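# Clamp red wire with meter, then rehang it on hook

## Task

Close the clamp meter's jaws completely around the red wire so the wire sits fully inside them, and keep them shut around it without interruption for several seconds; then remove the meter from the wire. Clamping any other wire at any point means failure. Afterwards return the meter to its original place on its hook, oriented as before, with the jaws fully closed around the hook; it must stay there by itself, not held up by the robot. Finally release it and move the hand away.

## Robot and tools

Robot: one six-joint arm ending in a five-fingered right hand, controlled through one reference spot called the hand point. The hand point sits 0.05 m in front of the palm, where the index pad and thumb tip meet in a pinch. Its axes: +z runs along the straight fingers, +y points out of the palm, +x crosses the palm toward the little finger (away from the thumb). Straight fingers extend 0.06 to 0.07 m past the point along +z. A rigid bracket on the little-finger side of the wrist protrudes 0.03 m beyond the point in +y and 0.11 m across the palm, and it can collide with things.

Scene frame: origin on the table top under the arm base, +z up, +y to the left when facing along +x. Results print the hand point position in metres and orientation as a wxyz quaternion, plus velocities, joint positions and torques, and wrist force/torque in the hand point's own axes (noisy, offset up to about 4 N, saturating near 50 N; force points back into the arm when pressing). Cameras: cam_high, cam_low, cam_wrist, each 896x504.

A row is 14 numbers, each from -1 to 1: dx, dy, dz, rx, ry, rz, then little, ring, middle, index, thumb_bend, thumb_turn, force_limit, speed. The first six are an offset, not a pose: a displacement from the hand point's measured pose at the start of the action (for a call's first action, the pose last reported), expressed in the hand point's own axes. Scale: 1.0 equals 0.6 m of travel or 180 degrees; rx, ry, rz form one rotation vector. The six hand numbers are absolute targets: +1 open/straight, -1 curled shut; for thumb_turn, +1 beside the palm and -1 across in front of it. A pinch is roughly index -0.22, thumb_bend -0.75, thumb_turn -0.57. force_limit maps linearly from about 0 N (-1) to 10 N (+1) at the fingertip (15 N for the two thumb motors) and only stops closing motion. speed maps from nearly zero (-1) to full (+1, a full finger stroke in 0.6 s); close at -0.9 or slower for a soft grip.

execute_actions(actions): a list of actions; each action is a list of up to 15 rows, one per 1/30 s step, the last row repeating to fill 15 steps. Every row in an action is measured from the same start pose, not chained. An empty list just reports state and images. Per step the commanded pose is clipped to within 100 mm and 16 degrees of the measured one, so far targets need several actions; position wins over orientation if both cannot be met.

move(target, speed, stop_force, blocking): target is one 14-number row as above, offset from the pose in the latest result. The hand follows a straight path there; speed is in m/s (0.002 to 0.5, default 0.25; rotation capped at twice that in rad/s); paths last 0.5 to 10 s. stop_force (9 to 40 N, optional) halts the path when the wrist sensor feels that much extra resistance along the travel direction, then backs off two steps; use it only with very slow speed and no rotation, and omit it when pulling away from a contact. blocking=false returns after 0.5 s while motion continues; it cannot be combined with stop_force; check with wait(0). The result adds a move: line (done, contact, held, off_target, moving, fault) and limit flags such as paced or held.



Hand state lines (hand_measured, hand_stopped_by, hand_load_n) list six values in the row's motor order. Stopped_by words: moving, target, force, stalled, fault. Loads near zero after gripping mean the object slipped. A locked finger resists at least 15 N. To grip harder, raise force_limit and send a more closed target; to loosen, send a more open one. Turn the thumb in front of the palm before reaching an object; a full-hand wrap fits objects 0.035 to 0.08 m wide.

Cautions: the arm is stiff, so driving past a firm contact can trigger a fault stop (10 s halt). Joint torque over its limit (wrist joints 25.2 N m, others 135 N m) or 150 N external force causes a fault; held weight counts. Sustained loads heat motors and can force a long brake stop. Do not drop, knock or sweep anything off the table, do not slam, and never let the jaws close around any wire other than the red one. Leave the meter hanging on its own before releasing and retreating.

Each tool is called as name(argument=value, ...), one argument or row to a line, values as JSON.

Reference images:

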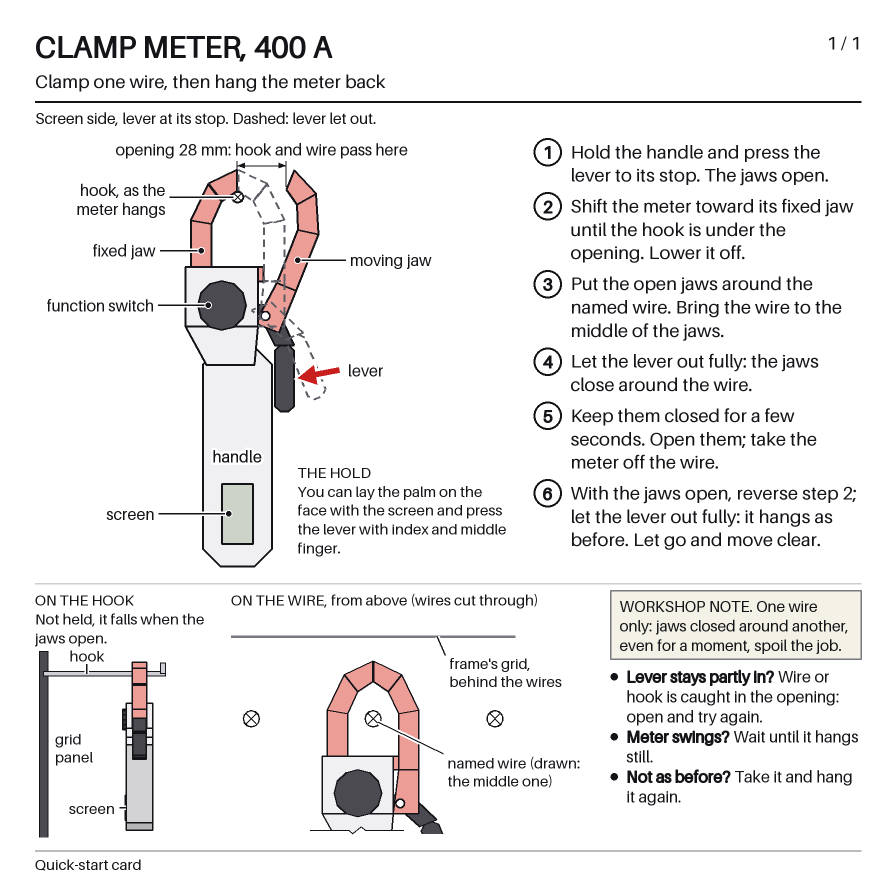

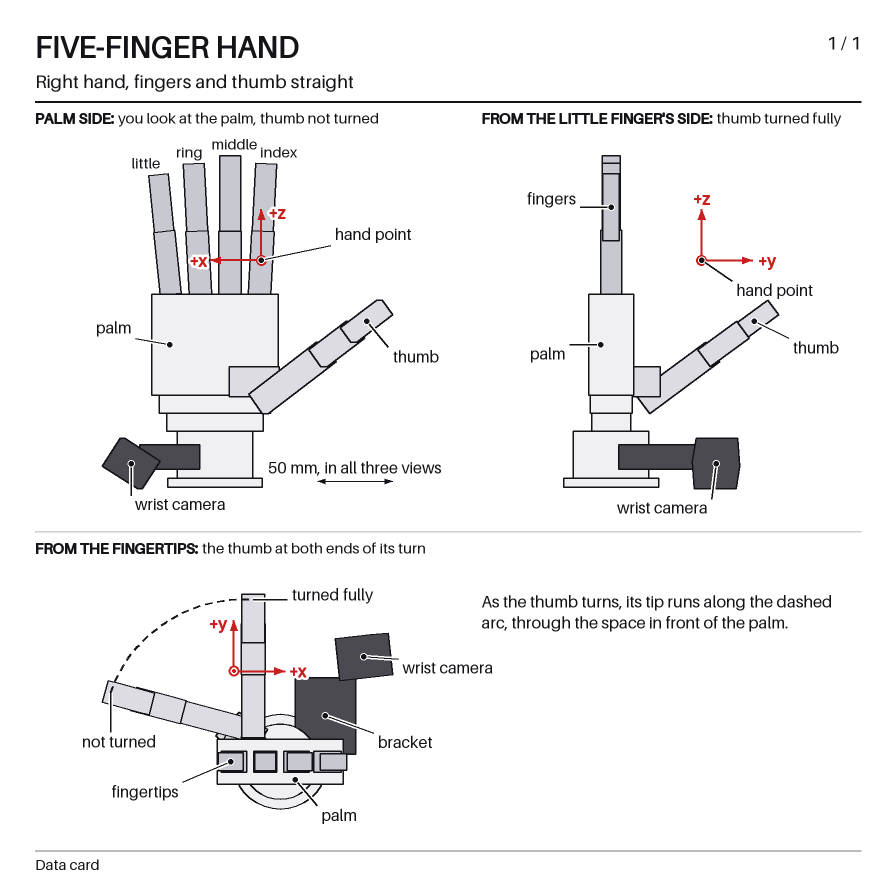

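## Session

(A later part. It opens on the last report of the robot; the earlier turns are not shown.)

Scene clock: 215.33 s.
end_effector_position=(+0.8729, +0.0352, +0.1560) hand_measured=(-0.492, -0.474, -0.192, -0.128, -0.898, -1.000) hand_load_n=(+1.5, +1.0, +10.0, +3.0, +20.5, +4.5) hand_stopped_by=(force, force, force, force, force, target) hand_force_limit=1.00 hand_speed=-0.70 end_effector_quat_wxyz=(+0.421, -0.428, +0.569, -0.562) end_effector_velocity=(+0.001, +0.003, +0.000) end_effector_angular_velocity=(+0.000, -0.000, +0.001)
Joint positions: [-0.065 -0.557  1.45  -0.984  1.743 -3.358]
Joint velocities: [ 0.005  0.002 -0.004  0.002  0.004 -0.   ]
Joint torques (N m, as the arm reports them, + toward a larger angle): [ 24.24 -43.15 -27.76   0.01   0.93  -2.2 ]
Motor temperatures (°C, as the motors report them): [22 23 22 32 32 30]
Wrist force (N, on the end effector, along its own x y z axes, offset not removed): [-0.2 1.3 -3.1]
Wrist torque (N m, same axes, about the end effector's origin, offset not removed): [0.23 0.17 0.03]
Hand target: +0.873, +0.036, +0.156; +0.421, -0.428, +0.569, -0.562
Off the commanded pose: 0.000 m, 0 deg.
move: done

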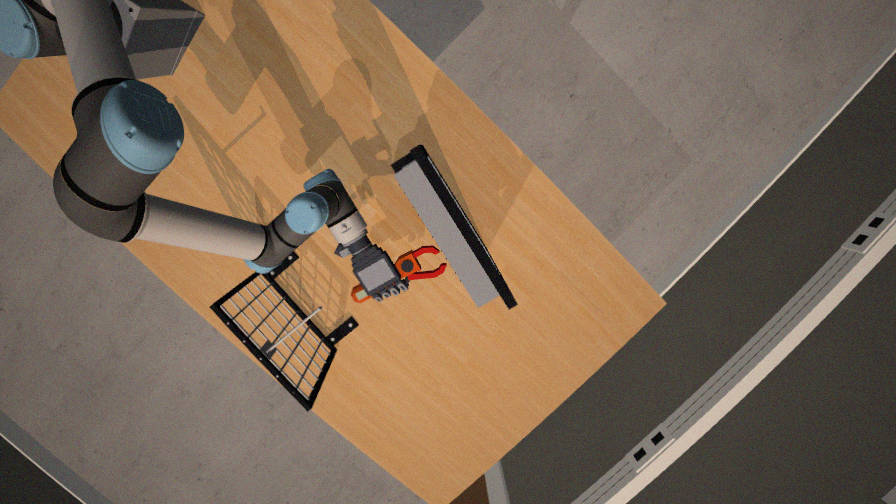

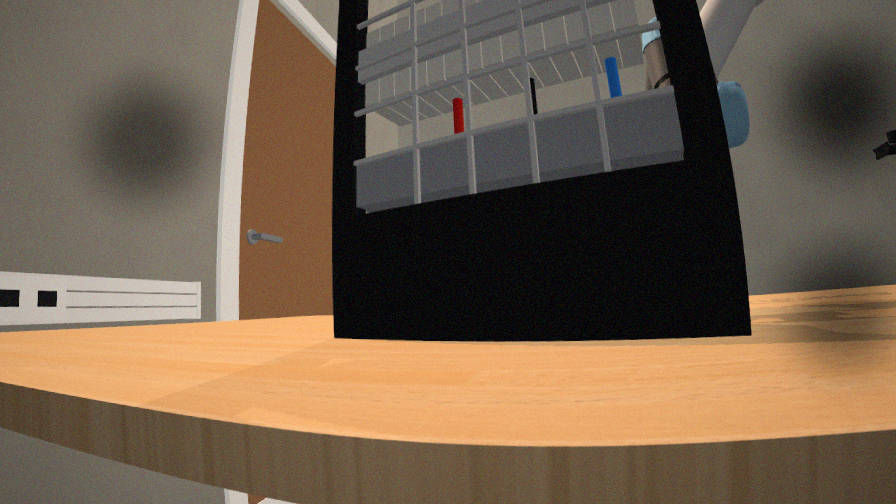

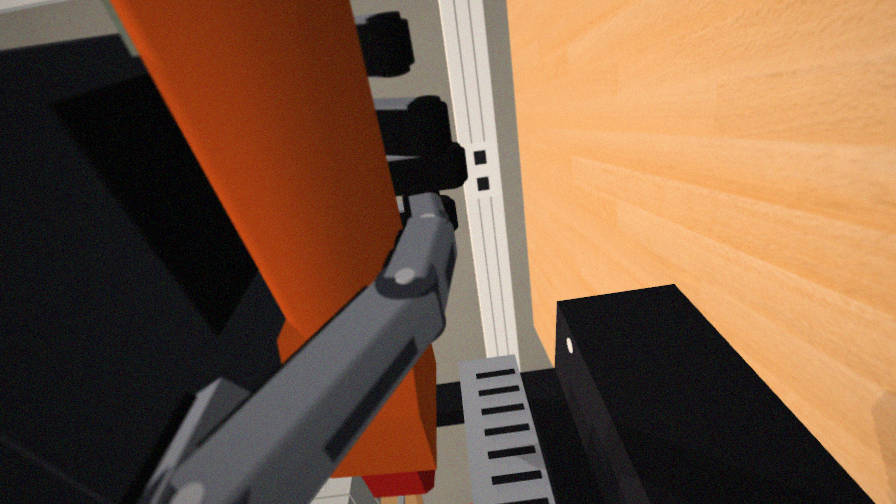

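move(
  target=[0,-0.008,-0.05,0,0,0,-0.98,-0.98,-1,-1,-1,-1,1,-0.7],
  speed=0.02,
)

move(
  target=[-0.03,0,0,0,0,0,-0.98,-0.98,-1,-1,-1,-1,1,-0.7],
  speed=0.01,
  stop_force=10,
)

Scene clock: 222.90 s.
end_effector_position=(+0.8445, +0.0435, +0.1611) hand_measured=(-0.492, -0.474, -0.192, -0.128, -0.898, -1.000) hand_load_n=(+1.5, +1.0, +10.0, +3.0, +20.5, +4.5) hand_stopped_by=(force, force, force, force, force, target) hand_force_limit=1.00 hand_speed=-0.70 end_effector_quat_wxyz=(+0.421, -0.428, +0.569, -0.562) end_effector_velocity=(-0.002, -0.000, +0.002) end_effector_angular_velocity=(-0.000, -0.003, -0.002)
Joint positions: [-0.055 -0.6    1.551 -1.041  1.753 -3.359]
Joint velocities: [ 0.001 -0.005  0.008 -0.006  0.002 -0.   ]
Joint torques (N m, as the arm reports them, + toward a larger angle): [ 24.27 -54.22  -1.45  -4.35   0.74  -2.17]
Motor temperatures (°C, as the motors report them): [22 23 22 32 32 30]
Wrist force (N, on the end effector, along its own x y z axes, offset not removed): [1.1 0.4 -1.2]
Wrist torque (N m, same axes, about the end effector's origin, offset not removed): [0.00 -0.31 0.07]
Hand target: +0.844, +0.044, +0.161; +0.421, -0.428, +0.569, -0.562
Off the commanded pose: 0.000 m, 0 deg.
move: done

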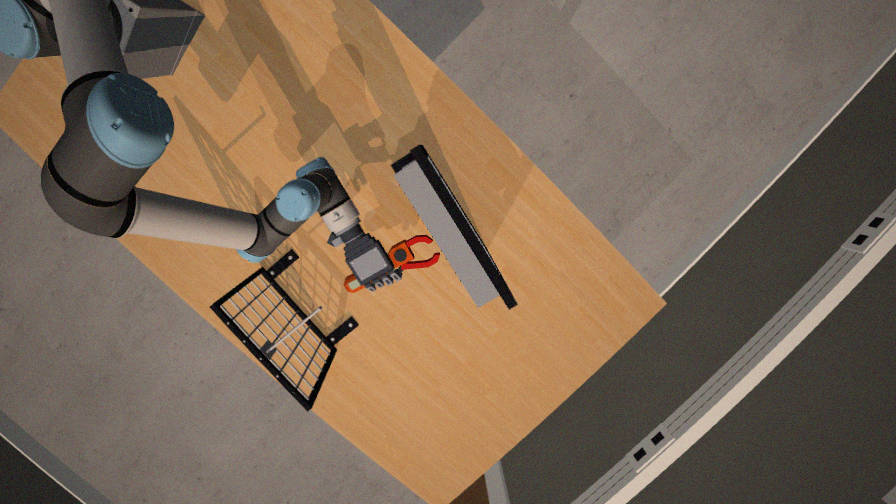

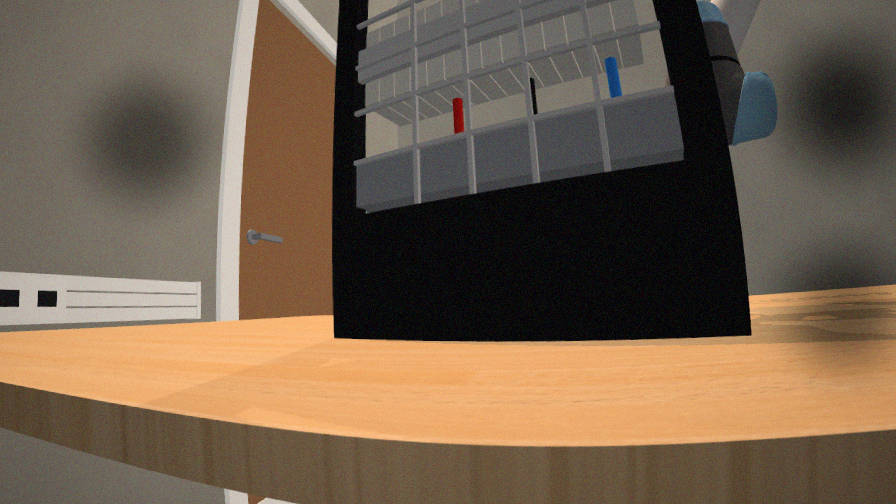

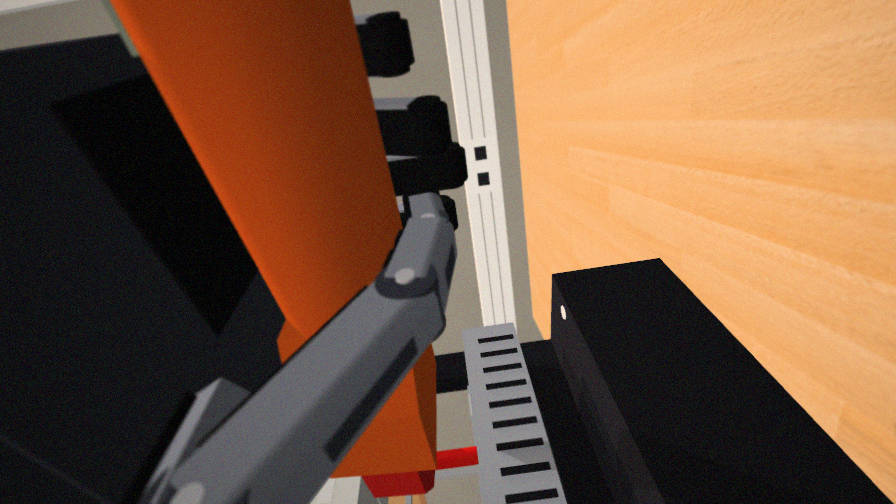

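Scene clock: 224.93 s.
end_effector_position=(+0.8494, +0.0605, +0.1611) hand_measured=(-0.492, -0.474, -0.192, -0.128, -0.898, -1.000) hand_load_n=(+1.5, +1.0, +10.0, +3.0, +20.5, +4.5) hand_stopped_by=(force, force, force, force, force, target) hand_force_limit=1.00 hand_speed=-0.70 end_effector_quat_wxyz=(+0.421, -0.428, +0.569, -0.562) end_effector_velocity=(+0.000, +0.002, -0.001) end_effector_angular_velocity=(-0.000, +0.001, +0.001)
Joint positions: [-0.026 -0.583  1.523 -1.031  1.782 -3.362]
Joint velocities: [ 0.004  0.003 -0.003  0.001  0.003 -0.   ]
Joint torques (N m, as the arm reports them, + toward a larger angle): [ 23.57 -41.96 -27.07   0.22   0.86  -2.27]
Motor temperatures (°C, as the motors report them): [22 23 22 32 32 30]
Wrist force (N, on the end effector, along its own x y z axes, offset not removed): [1.5 -0.9 -1.1]
Wrist torque (N m, same axes, about the end effector's origin, offset not removed): [-0.36 -0.12 0.15]
Hand target: +0.850, +0.061, +0.161; +0.421, -0.428, +0.569, -0.562
Off the commanded pose: 0.000 m, 0 deg.
move: done

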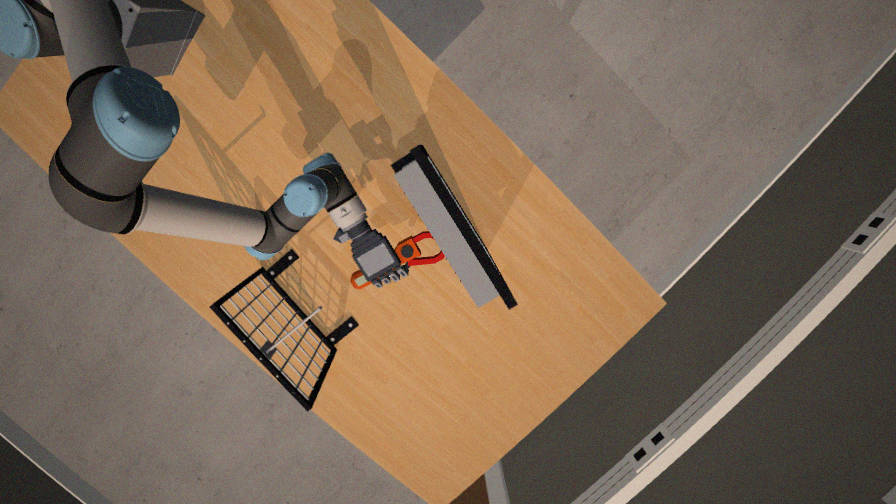

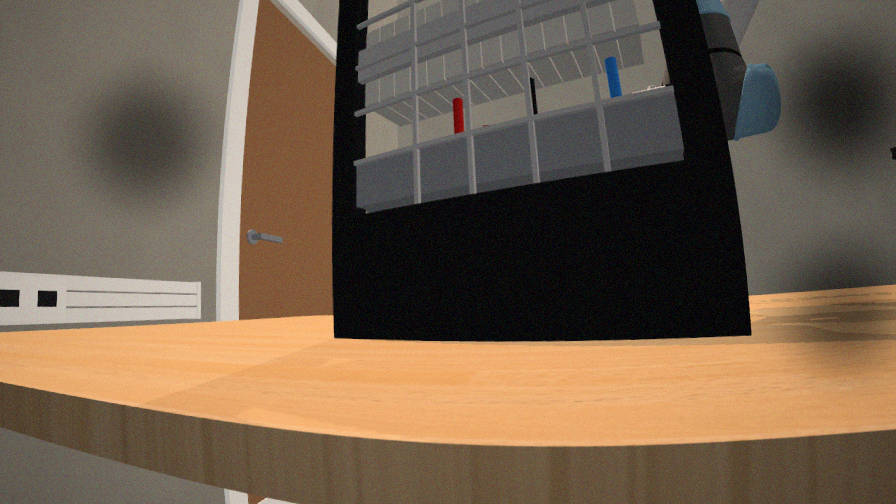

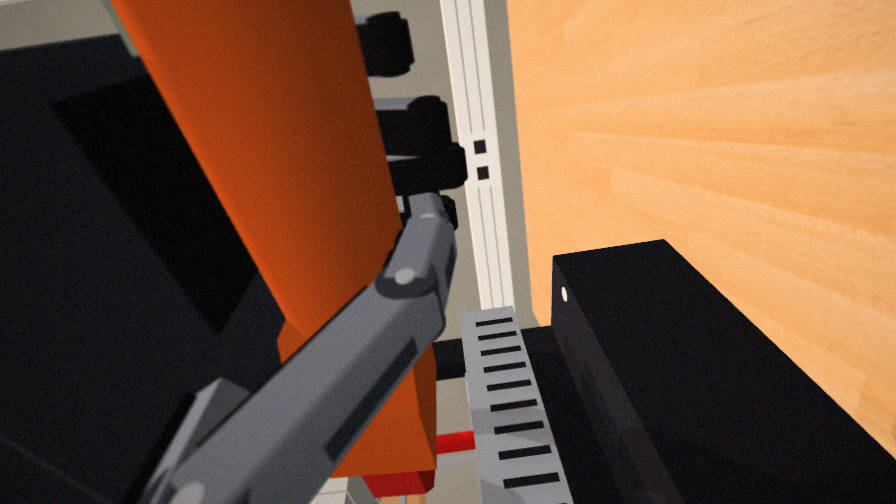

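Plausibly aligned; continue carefully.

move(
  target=[-0.025,-0.008,0,0,0,0,-0.98,-0.98,-1,-1,-1,-1,1,-0.7],
  speed=0.01,
  stop_force=10,
)

zoom_image(
  camera="cam_low",
  region=[360, 40, 600, 180],
)

Scene clock: 233.20 s.
end_effector_position=(+0.8536, +0.0746, +0.1658) hand_measured=(-0.492, -0.474, -0.192, -0.128, -0.898, -1.000) hand_load_n=(+1.5, +1.0, +10.0, +3.0, +20.5, +4.5) hand_stopped_by=(force, force, force, force, force, target) hand_force_limit=1.00 hand_speed=-0.70 end_effector_quat_wxyz=(+0.421, -0.428, +0.569, -0.562) end_effector_velocity=(+0.000, +0.002, -0.000) end_effector_angular_velocity=(-0.000, +0.001, +0.000)
Joint positions: [-0.001 -0.577  1.501 -1.015  1.807 -3.364]
Joint velocities: [ 0.003  0.001 -0.003  0.002  0.003 -0.   ]
Joint torques (N m, as the arm reports them, + toward a larger angle): [ 23.32 -42.28 -27.7    0.14   0.82  -2.25]
Motor temperatures (°C, as the motors report them): [22 23 22 32 32 30]
Wrist force (N, on the end effector, along its own x y z axes, offset not removed): [1.2 0.9 -0.1]
Wrist torque (N m, same axes, about the end effector's origin, offset not removed): [-0.16 -0.22 0.10]
Hand target: +0.854, +0.075, +0.166; +0.421, -0.428, +0.569, -0.562
Off the commanded pose: 0.000 m, 0 deg.
move: done

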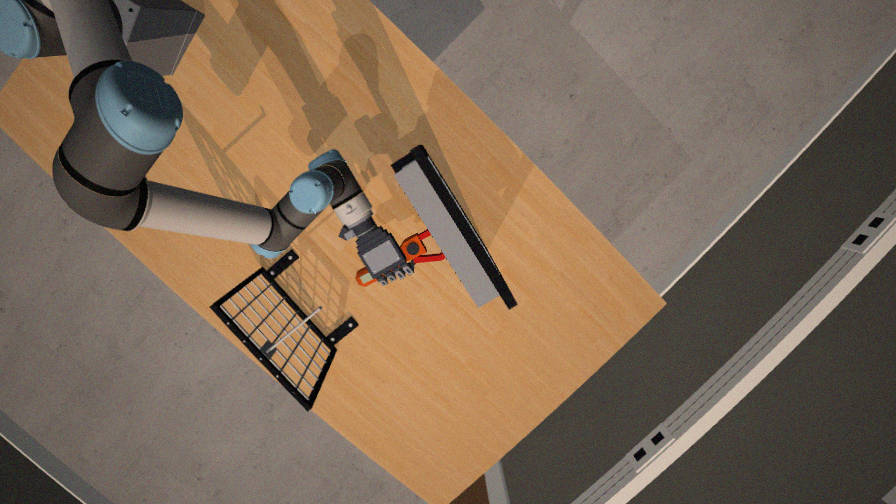

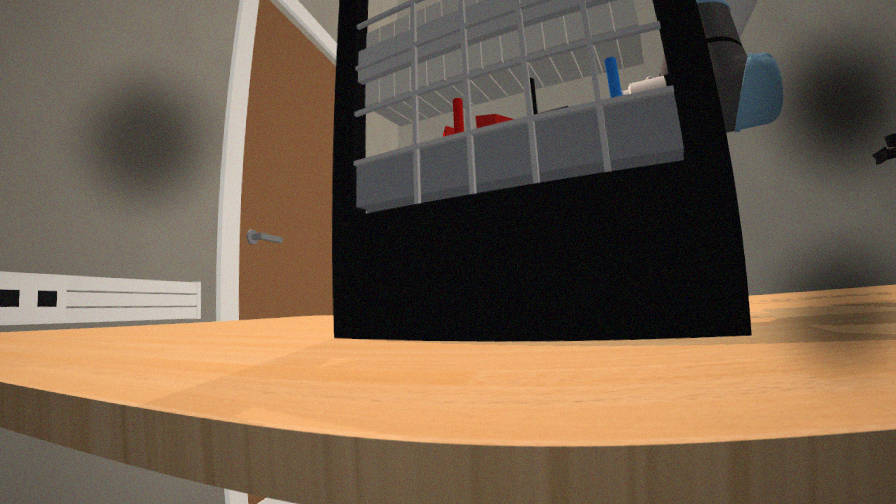

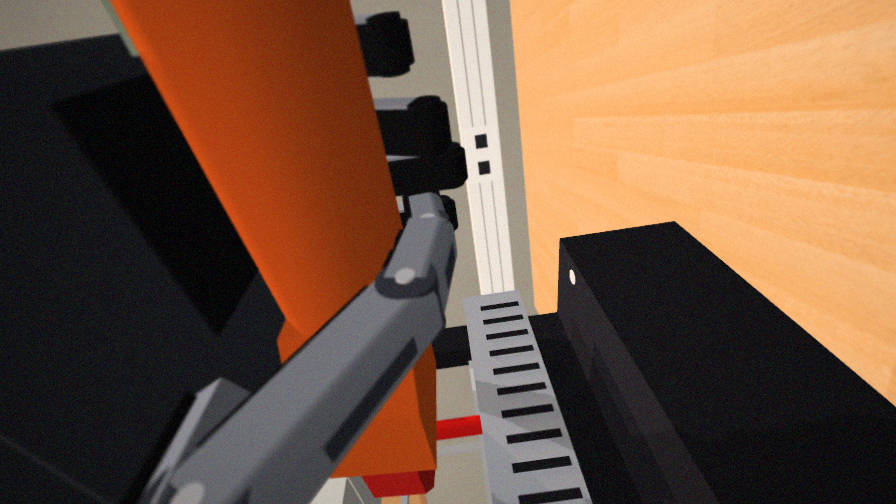

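Region (360, 40, 600, 180) of cam_low's 896x504 image, scaled by 2.100, with more detail than that image has; it fills the top 294 rows of this view, and the rest is white.

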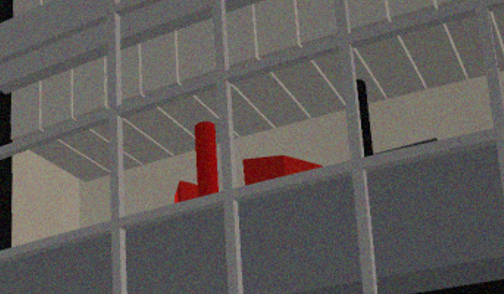

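move(
  target=[-0.04,0,0.004,0,0,0,-0.98,-0.98,-1,-1,-1,-1,1,-0.7],
  speed=0.01,
  stop_force=10,
)

zoom_image(
  camera="cam_low",
  region=[360, 40, 600, 180],
)

Scene clock: 240.90 s.
end_effector_position=(+0.8624, +0.0967, +0.1657) hand_measured=(-0.492, -0.474, -0.192, -0.128, -0.898, -1.000) hand_load_n=(+1.5, +1.0, +10.0, +3.0, +20.5, +4.5) hand_stopped_by=(force, force, force, force, force, target) hand_force_limit=1.00 hand_speed=-0.70 end_effector_quat_wxyz=(+0.421, -0.428, +0.569, -0.562) end_effector_velocity=(+0.001, +0.003, -0.000) end_effector_angular_velocity=(-0.000, +0.000, +0.001)
Joint positions: [ 0.035 -0.549  1.451 -0.993  1.842 -3.368]
Joint velocities: [ 0.004  0.003 -0.006  0.003  0.003 -0.   ]
Joint torques (N m, as the arm reports them, + toward a larger angle): [ 24.53 -41.45 -28.74   0.17   0.94  -2.23]
Motor temperatures (°C, as the motors report them): [22 23 22 32 32 30]
Wrist force (N, on the end effector, along its own x y z axes, offset not removed): [1.1 -1.5 -1.3]
Wrist torque (N m, same axes, about the end effector's origin, offset not removed): [-0.51 -0.11 -0.09]
Hand target: +0.863, +0.097, +0.166; +0.421, -0.428, +0.569, -0.562
Off the commanded pose: 0.000 m, 0 deg.
move: done

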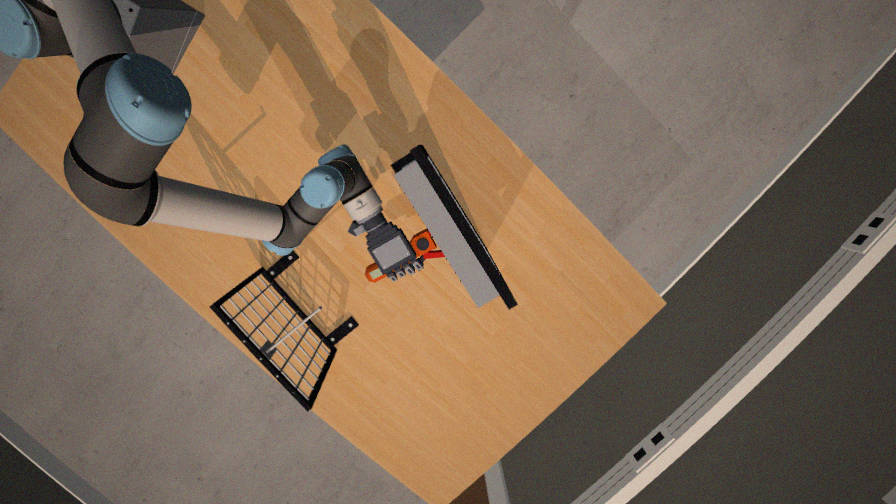

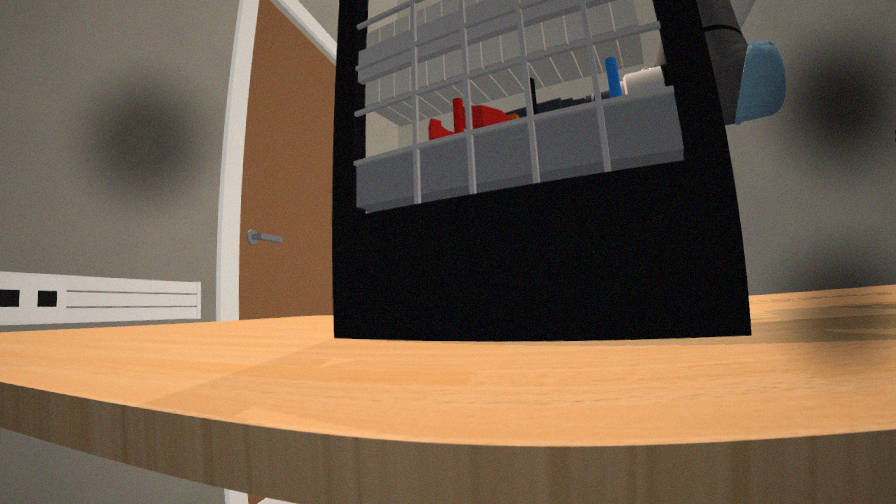

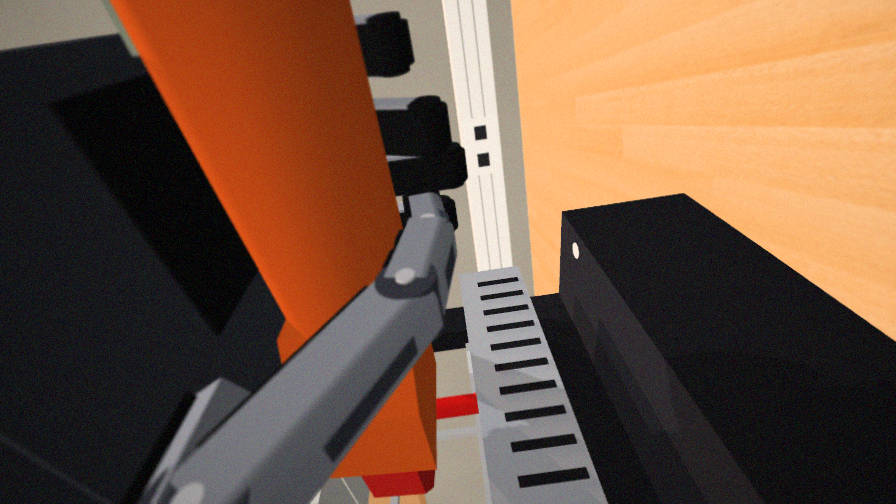

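Region (360, 40, 600, 180) of cam_low's 896x504 image, scaled by 2.100, with more detail than that image has; it fills the top 294 rows of this view, and the rest is white.

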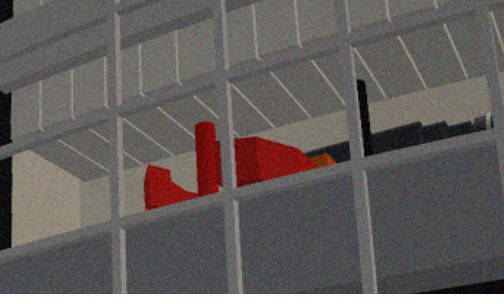

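move(
  target=[-0.026,0.006,0,0,0,0,-0.98,-0.98,-1,-1,-1,-1,1,-0.7],
  speed=0.01,
  stop_force=10,
)

move(
  target=[0,0,0.019,0,0,0,-0.95,-0.95,-1,-1,-1,-1,0,-0.9],
  speed=0.01,
  stop_force=10,
)

move(
  target=[0,0,0,0,0,0,-0.95,-0.95,0.7,0.7,-1,-1,1,-0.6],
)

zoom_image(
  camera="cam_low",
  region=[360, 40, 600, 180],
)

Scene clock: 252.27 s.
end_effector_position=(+0.8666, +0.1115, +0.1621) hand_measured=(-0.492, -0.474, -0.192, -0.128, -0.898, -1.000) hand_load_n=(+1.5, +1.0, +10.0, +3.0, +20.5, +4.5) hand_stopped_by=(force, force, force, force, force, target) hand_force_limit=1.00 hand_speed=-0.70 end_effector_quat_wxyz=(+0.421, -0.428, +0.569, -0.562) end_effector_velocity=(+0.001, +0.002, -0.001) end_effector_angular_velocity=(-0.000, -0.000, -0.000)
Joint positions: [ 0.057 -0.526  1.42  -0.986  1.864 -3.37 ]
Joint velocities: [ 0.003  0.005 -0.006  0.001  0.003 -0.   ]
Joint torques (N m, as the arm reports them, + toward a larger angle): [ 23.72 -43.91 -28.49   0.17   1.07  -2.2 ]
Motor temperatures (°C, as the motors report them): [22 23 22 32 32 30]
Wrist force (N, on the end effector, along its own x y z axes, offset not removed): [-1.2 5.0 0.2]
Wrist torque (N m, same axes, about the end effector's origin, offset not removed): [0.34 0.25 0.13]
Hand target: +0.867, +0.112, +0.162; +0.421, -0.428, +0.569, -0.562
Off the commanded pose: 0.000 m, 0 deg.
move: done

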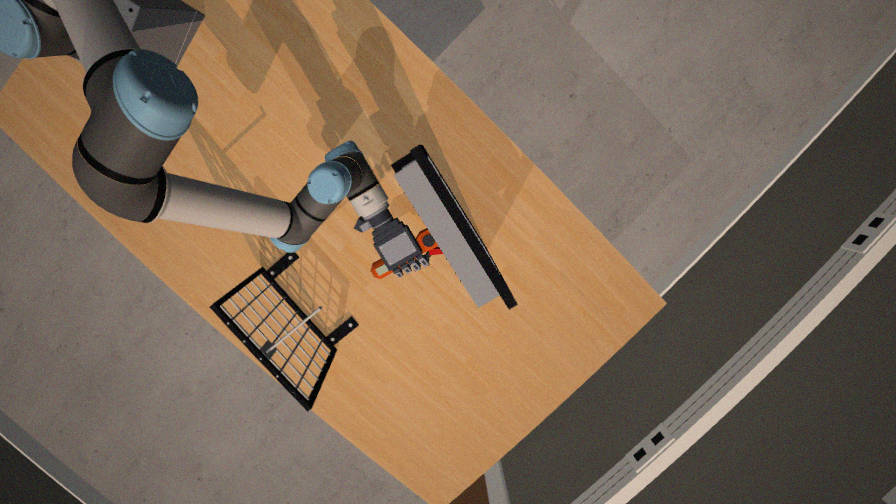

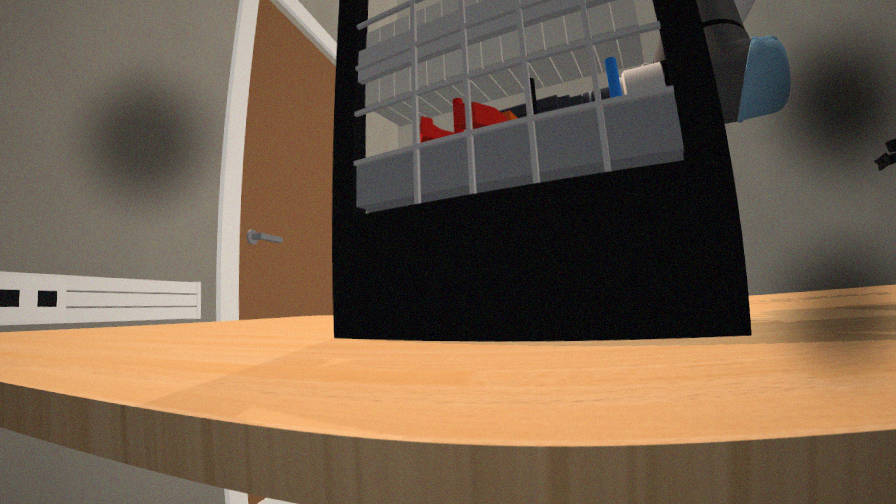

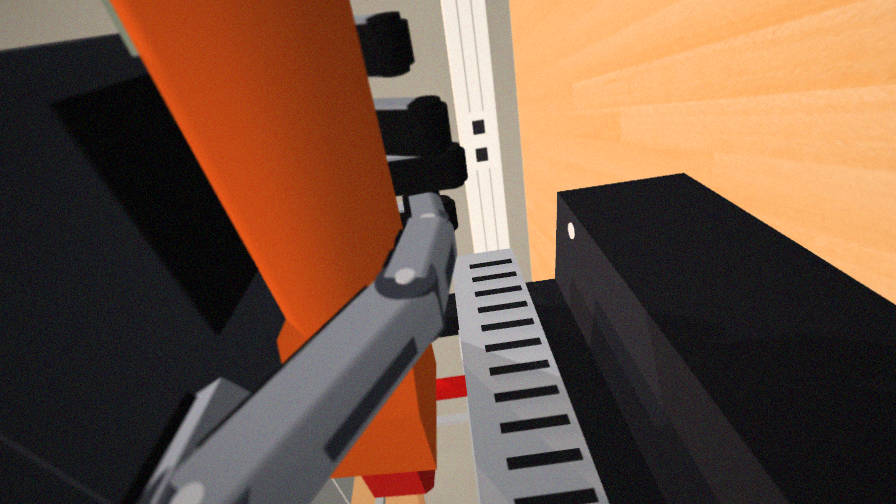

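Scene clock: 253.63 s.
end_effector_position=(+0.8773, +0.1084, +0.1619) hand_measured=(-0.530, -0.500, -0.192, -0.128, -0.898, -1.000) hand_load_n=(+5.5, +4.0, +8.5, +2.5, +21.0, +6.0) hand_stopped_by=(force, force, force, force, force, target) hand_force_limit=0.00 hand_speed=-0.90 end_effector_quat_wxyz=(+0.421, -0.428, +0.569, -0.562) end_effector_velocity=(+0.002, +0.000, -0.001) end_effector_angular_velocity=(-0.000, +0.001, +0.003)
Joint positions: [ 0.052 -0.513  1.383 -0.962  1.859 -3.369]
Joint velocities: [-0.001  0.003 -0.007  0.006 -0.004  0.   ]
Joint torques (N m, as the arm reports them, + toward a larger angle): [  4.72 -42.71 -28.51   0.11  -2.02   2.46]
Motor temperatures (°C, as the motors report them): [22 23 22 32 32 30]
Wrist force (N, on the end effector, along its own x y z axes, offset not removed): [-1.5 -0.1 2.8]
Wrist torque (N m, same axes, about the end effector's origin, offset not removed): [-0.48 0.28 -0.06]
Hand target: +0.878, +0.108, +0.162; +0.421, -0.428, +0.569, -0.562
Off the commanded pose: 0.000 m, 0 deg.
move: done

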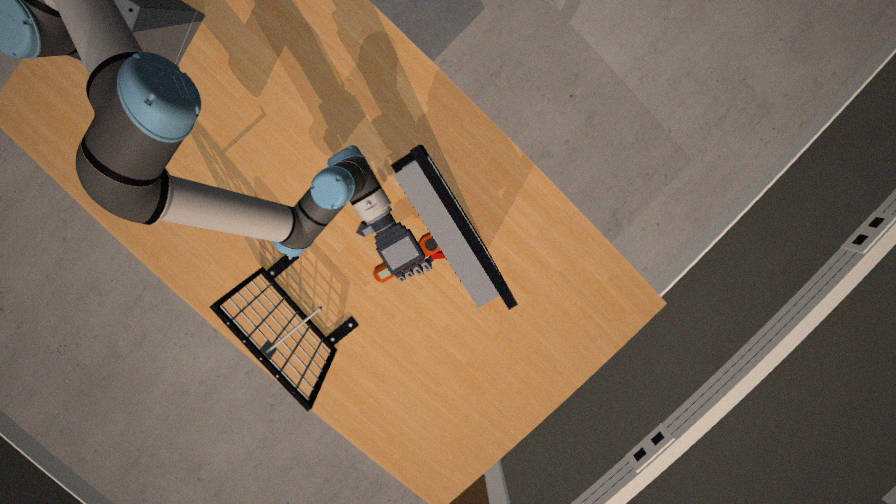

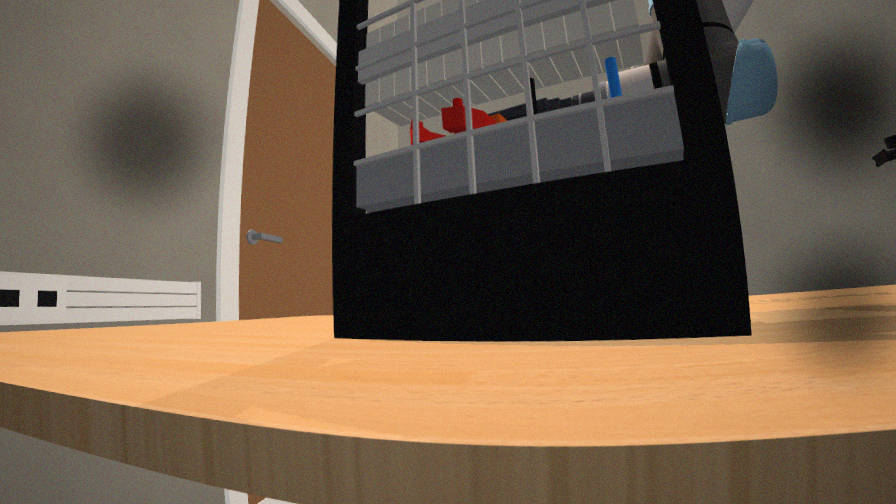

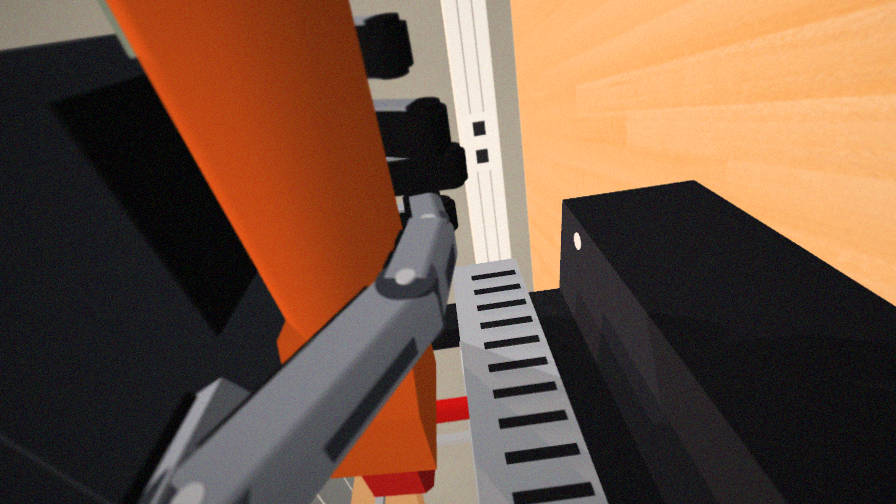

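Scene clock: 255.27 s.
end_effector_position=(+0.8773, +0.1084, +0.1619) hand_measured=(-0.530, -0.500, +0.700, +0.700, -0.898, -1.000) hand_load_n=(+2.5, +2.0, +0.0, +0.0, +20.0, +6.0) hand_stopped_by=(force, force, target, target, force, target) hand_force_limit=1.00 hand_speed=-0.60 end_effector_quat_wxyz=(+0.421, -0.428, +0.569, -0.562) end_effector_velocity=(-0.000, +0.001, -0.000) end_effector_angular_velocity=(-0.000, +0.000, +0.001)
Joint positions: [ 0.052 -0.513  1.383 -0.962  1.859 -3.369]
Joint velocities: [ 0.001  0.     0.     0.    -0.    -0.   ]
Joint torques (N m, as the arm reports them, + toward a larger angle): [ 24.57 -56.11  -3.4   -4.47   0.99   1.63]
Motor temperatures (°C, as the motors report them): [22 23 22 32 32 30]
Wrist force (N, on the end effector, along its own x y z axes, offset not removed): [1.0 0.8 0.4]
Wrist torque (N m, same axes, about the end effector's origin, offset not removed): [-0.17 -0.12 -0.02]
Hand target: +0.877, +0.108, +0.162; +0.421, -0.428, +0.569, -0.562
Off the commanded pose: 0.000 m, 0 deg.
move: done

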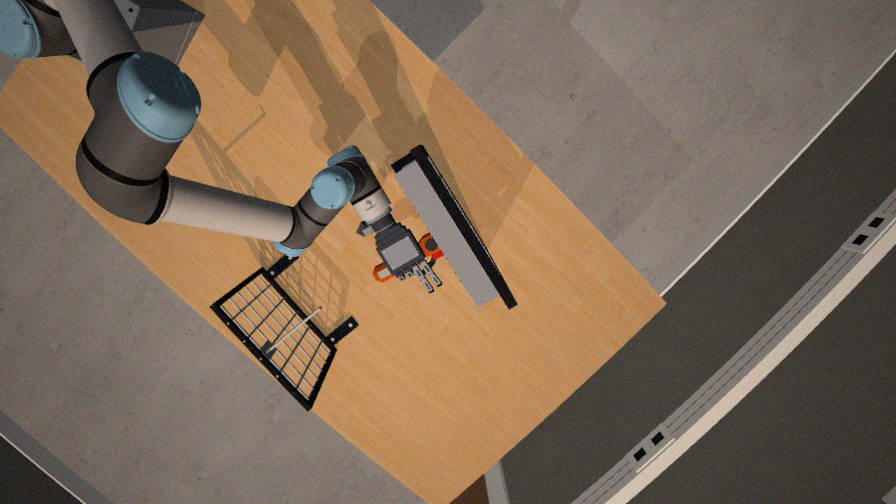

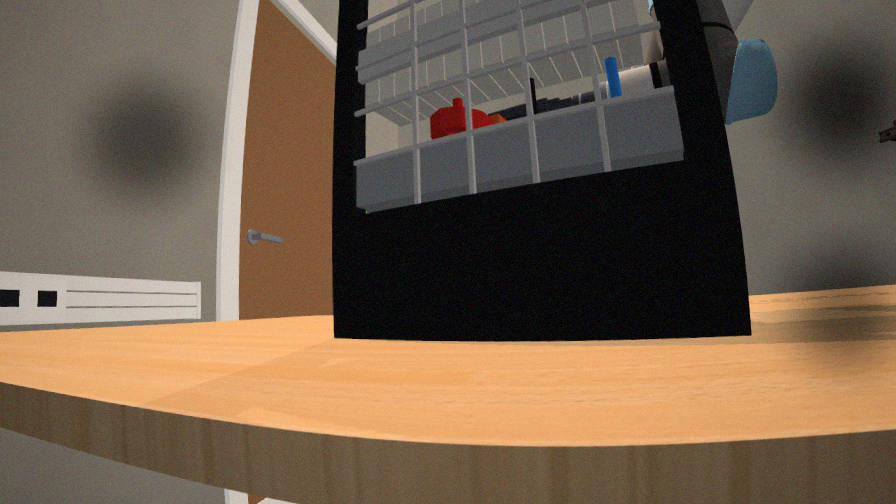

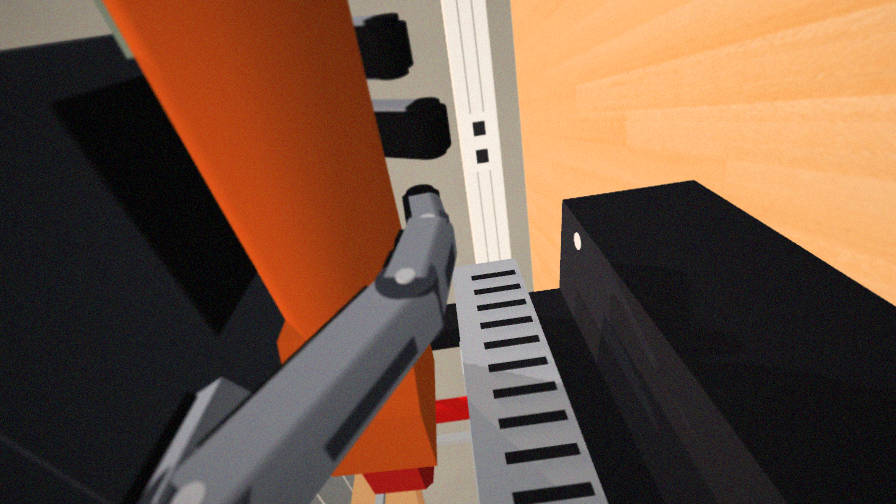

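Region (360, 40, 600, 180) of cam_low's 896x504 image, scaled by 2.100, with more detail than that image has; it fills the top 294 rows of this view, and the rest is white.

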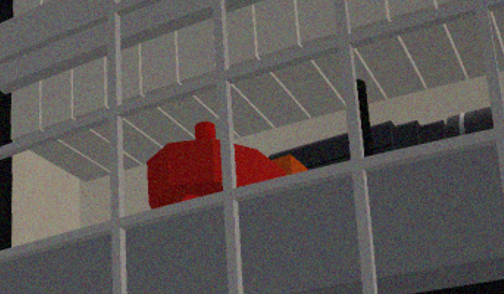

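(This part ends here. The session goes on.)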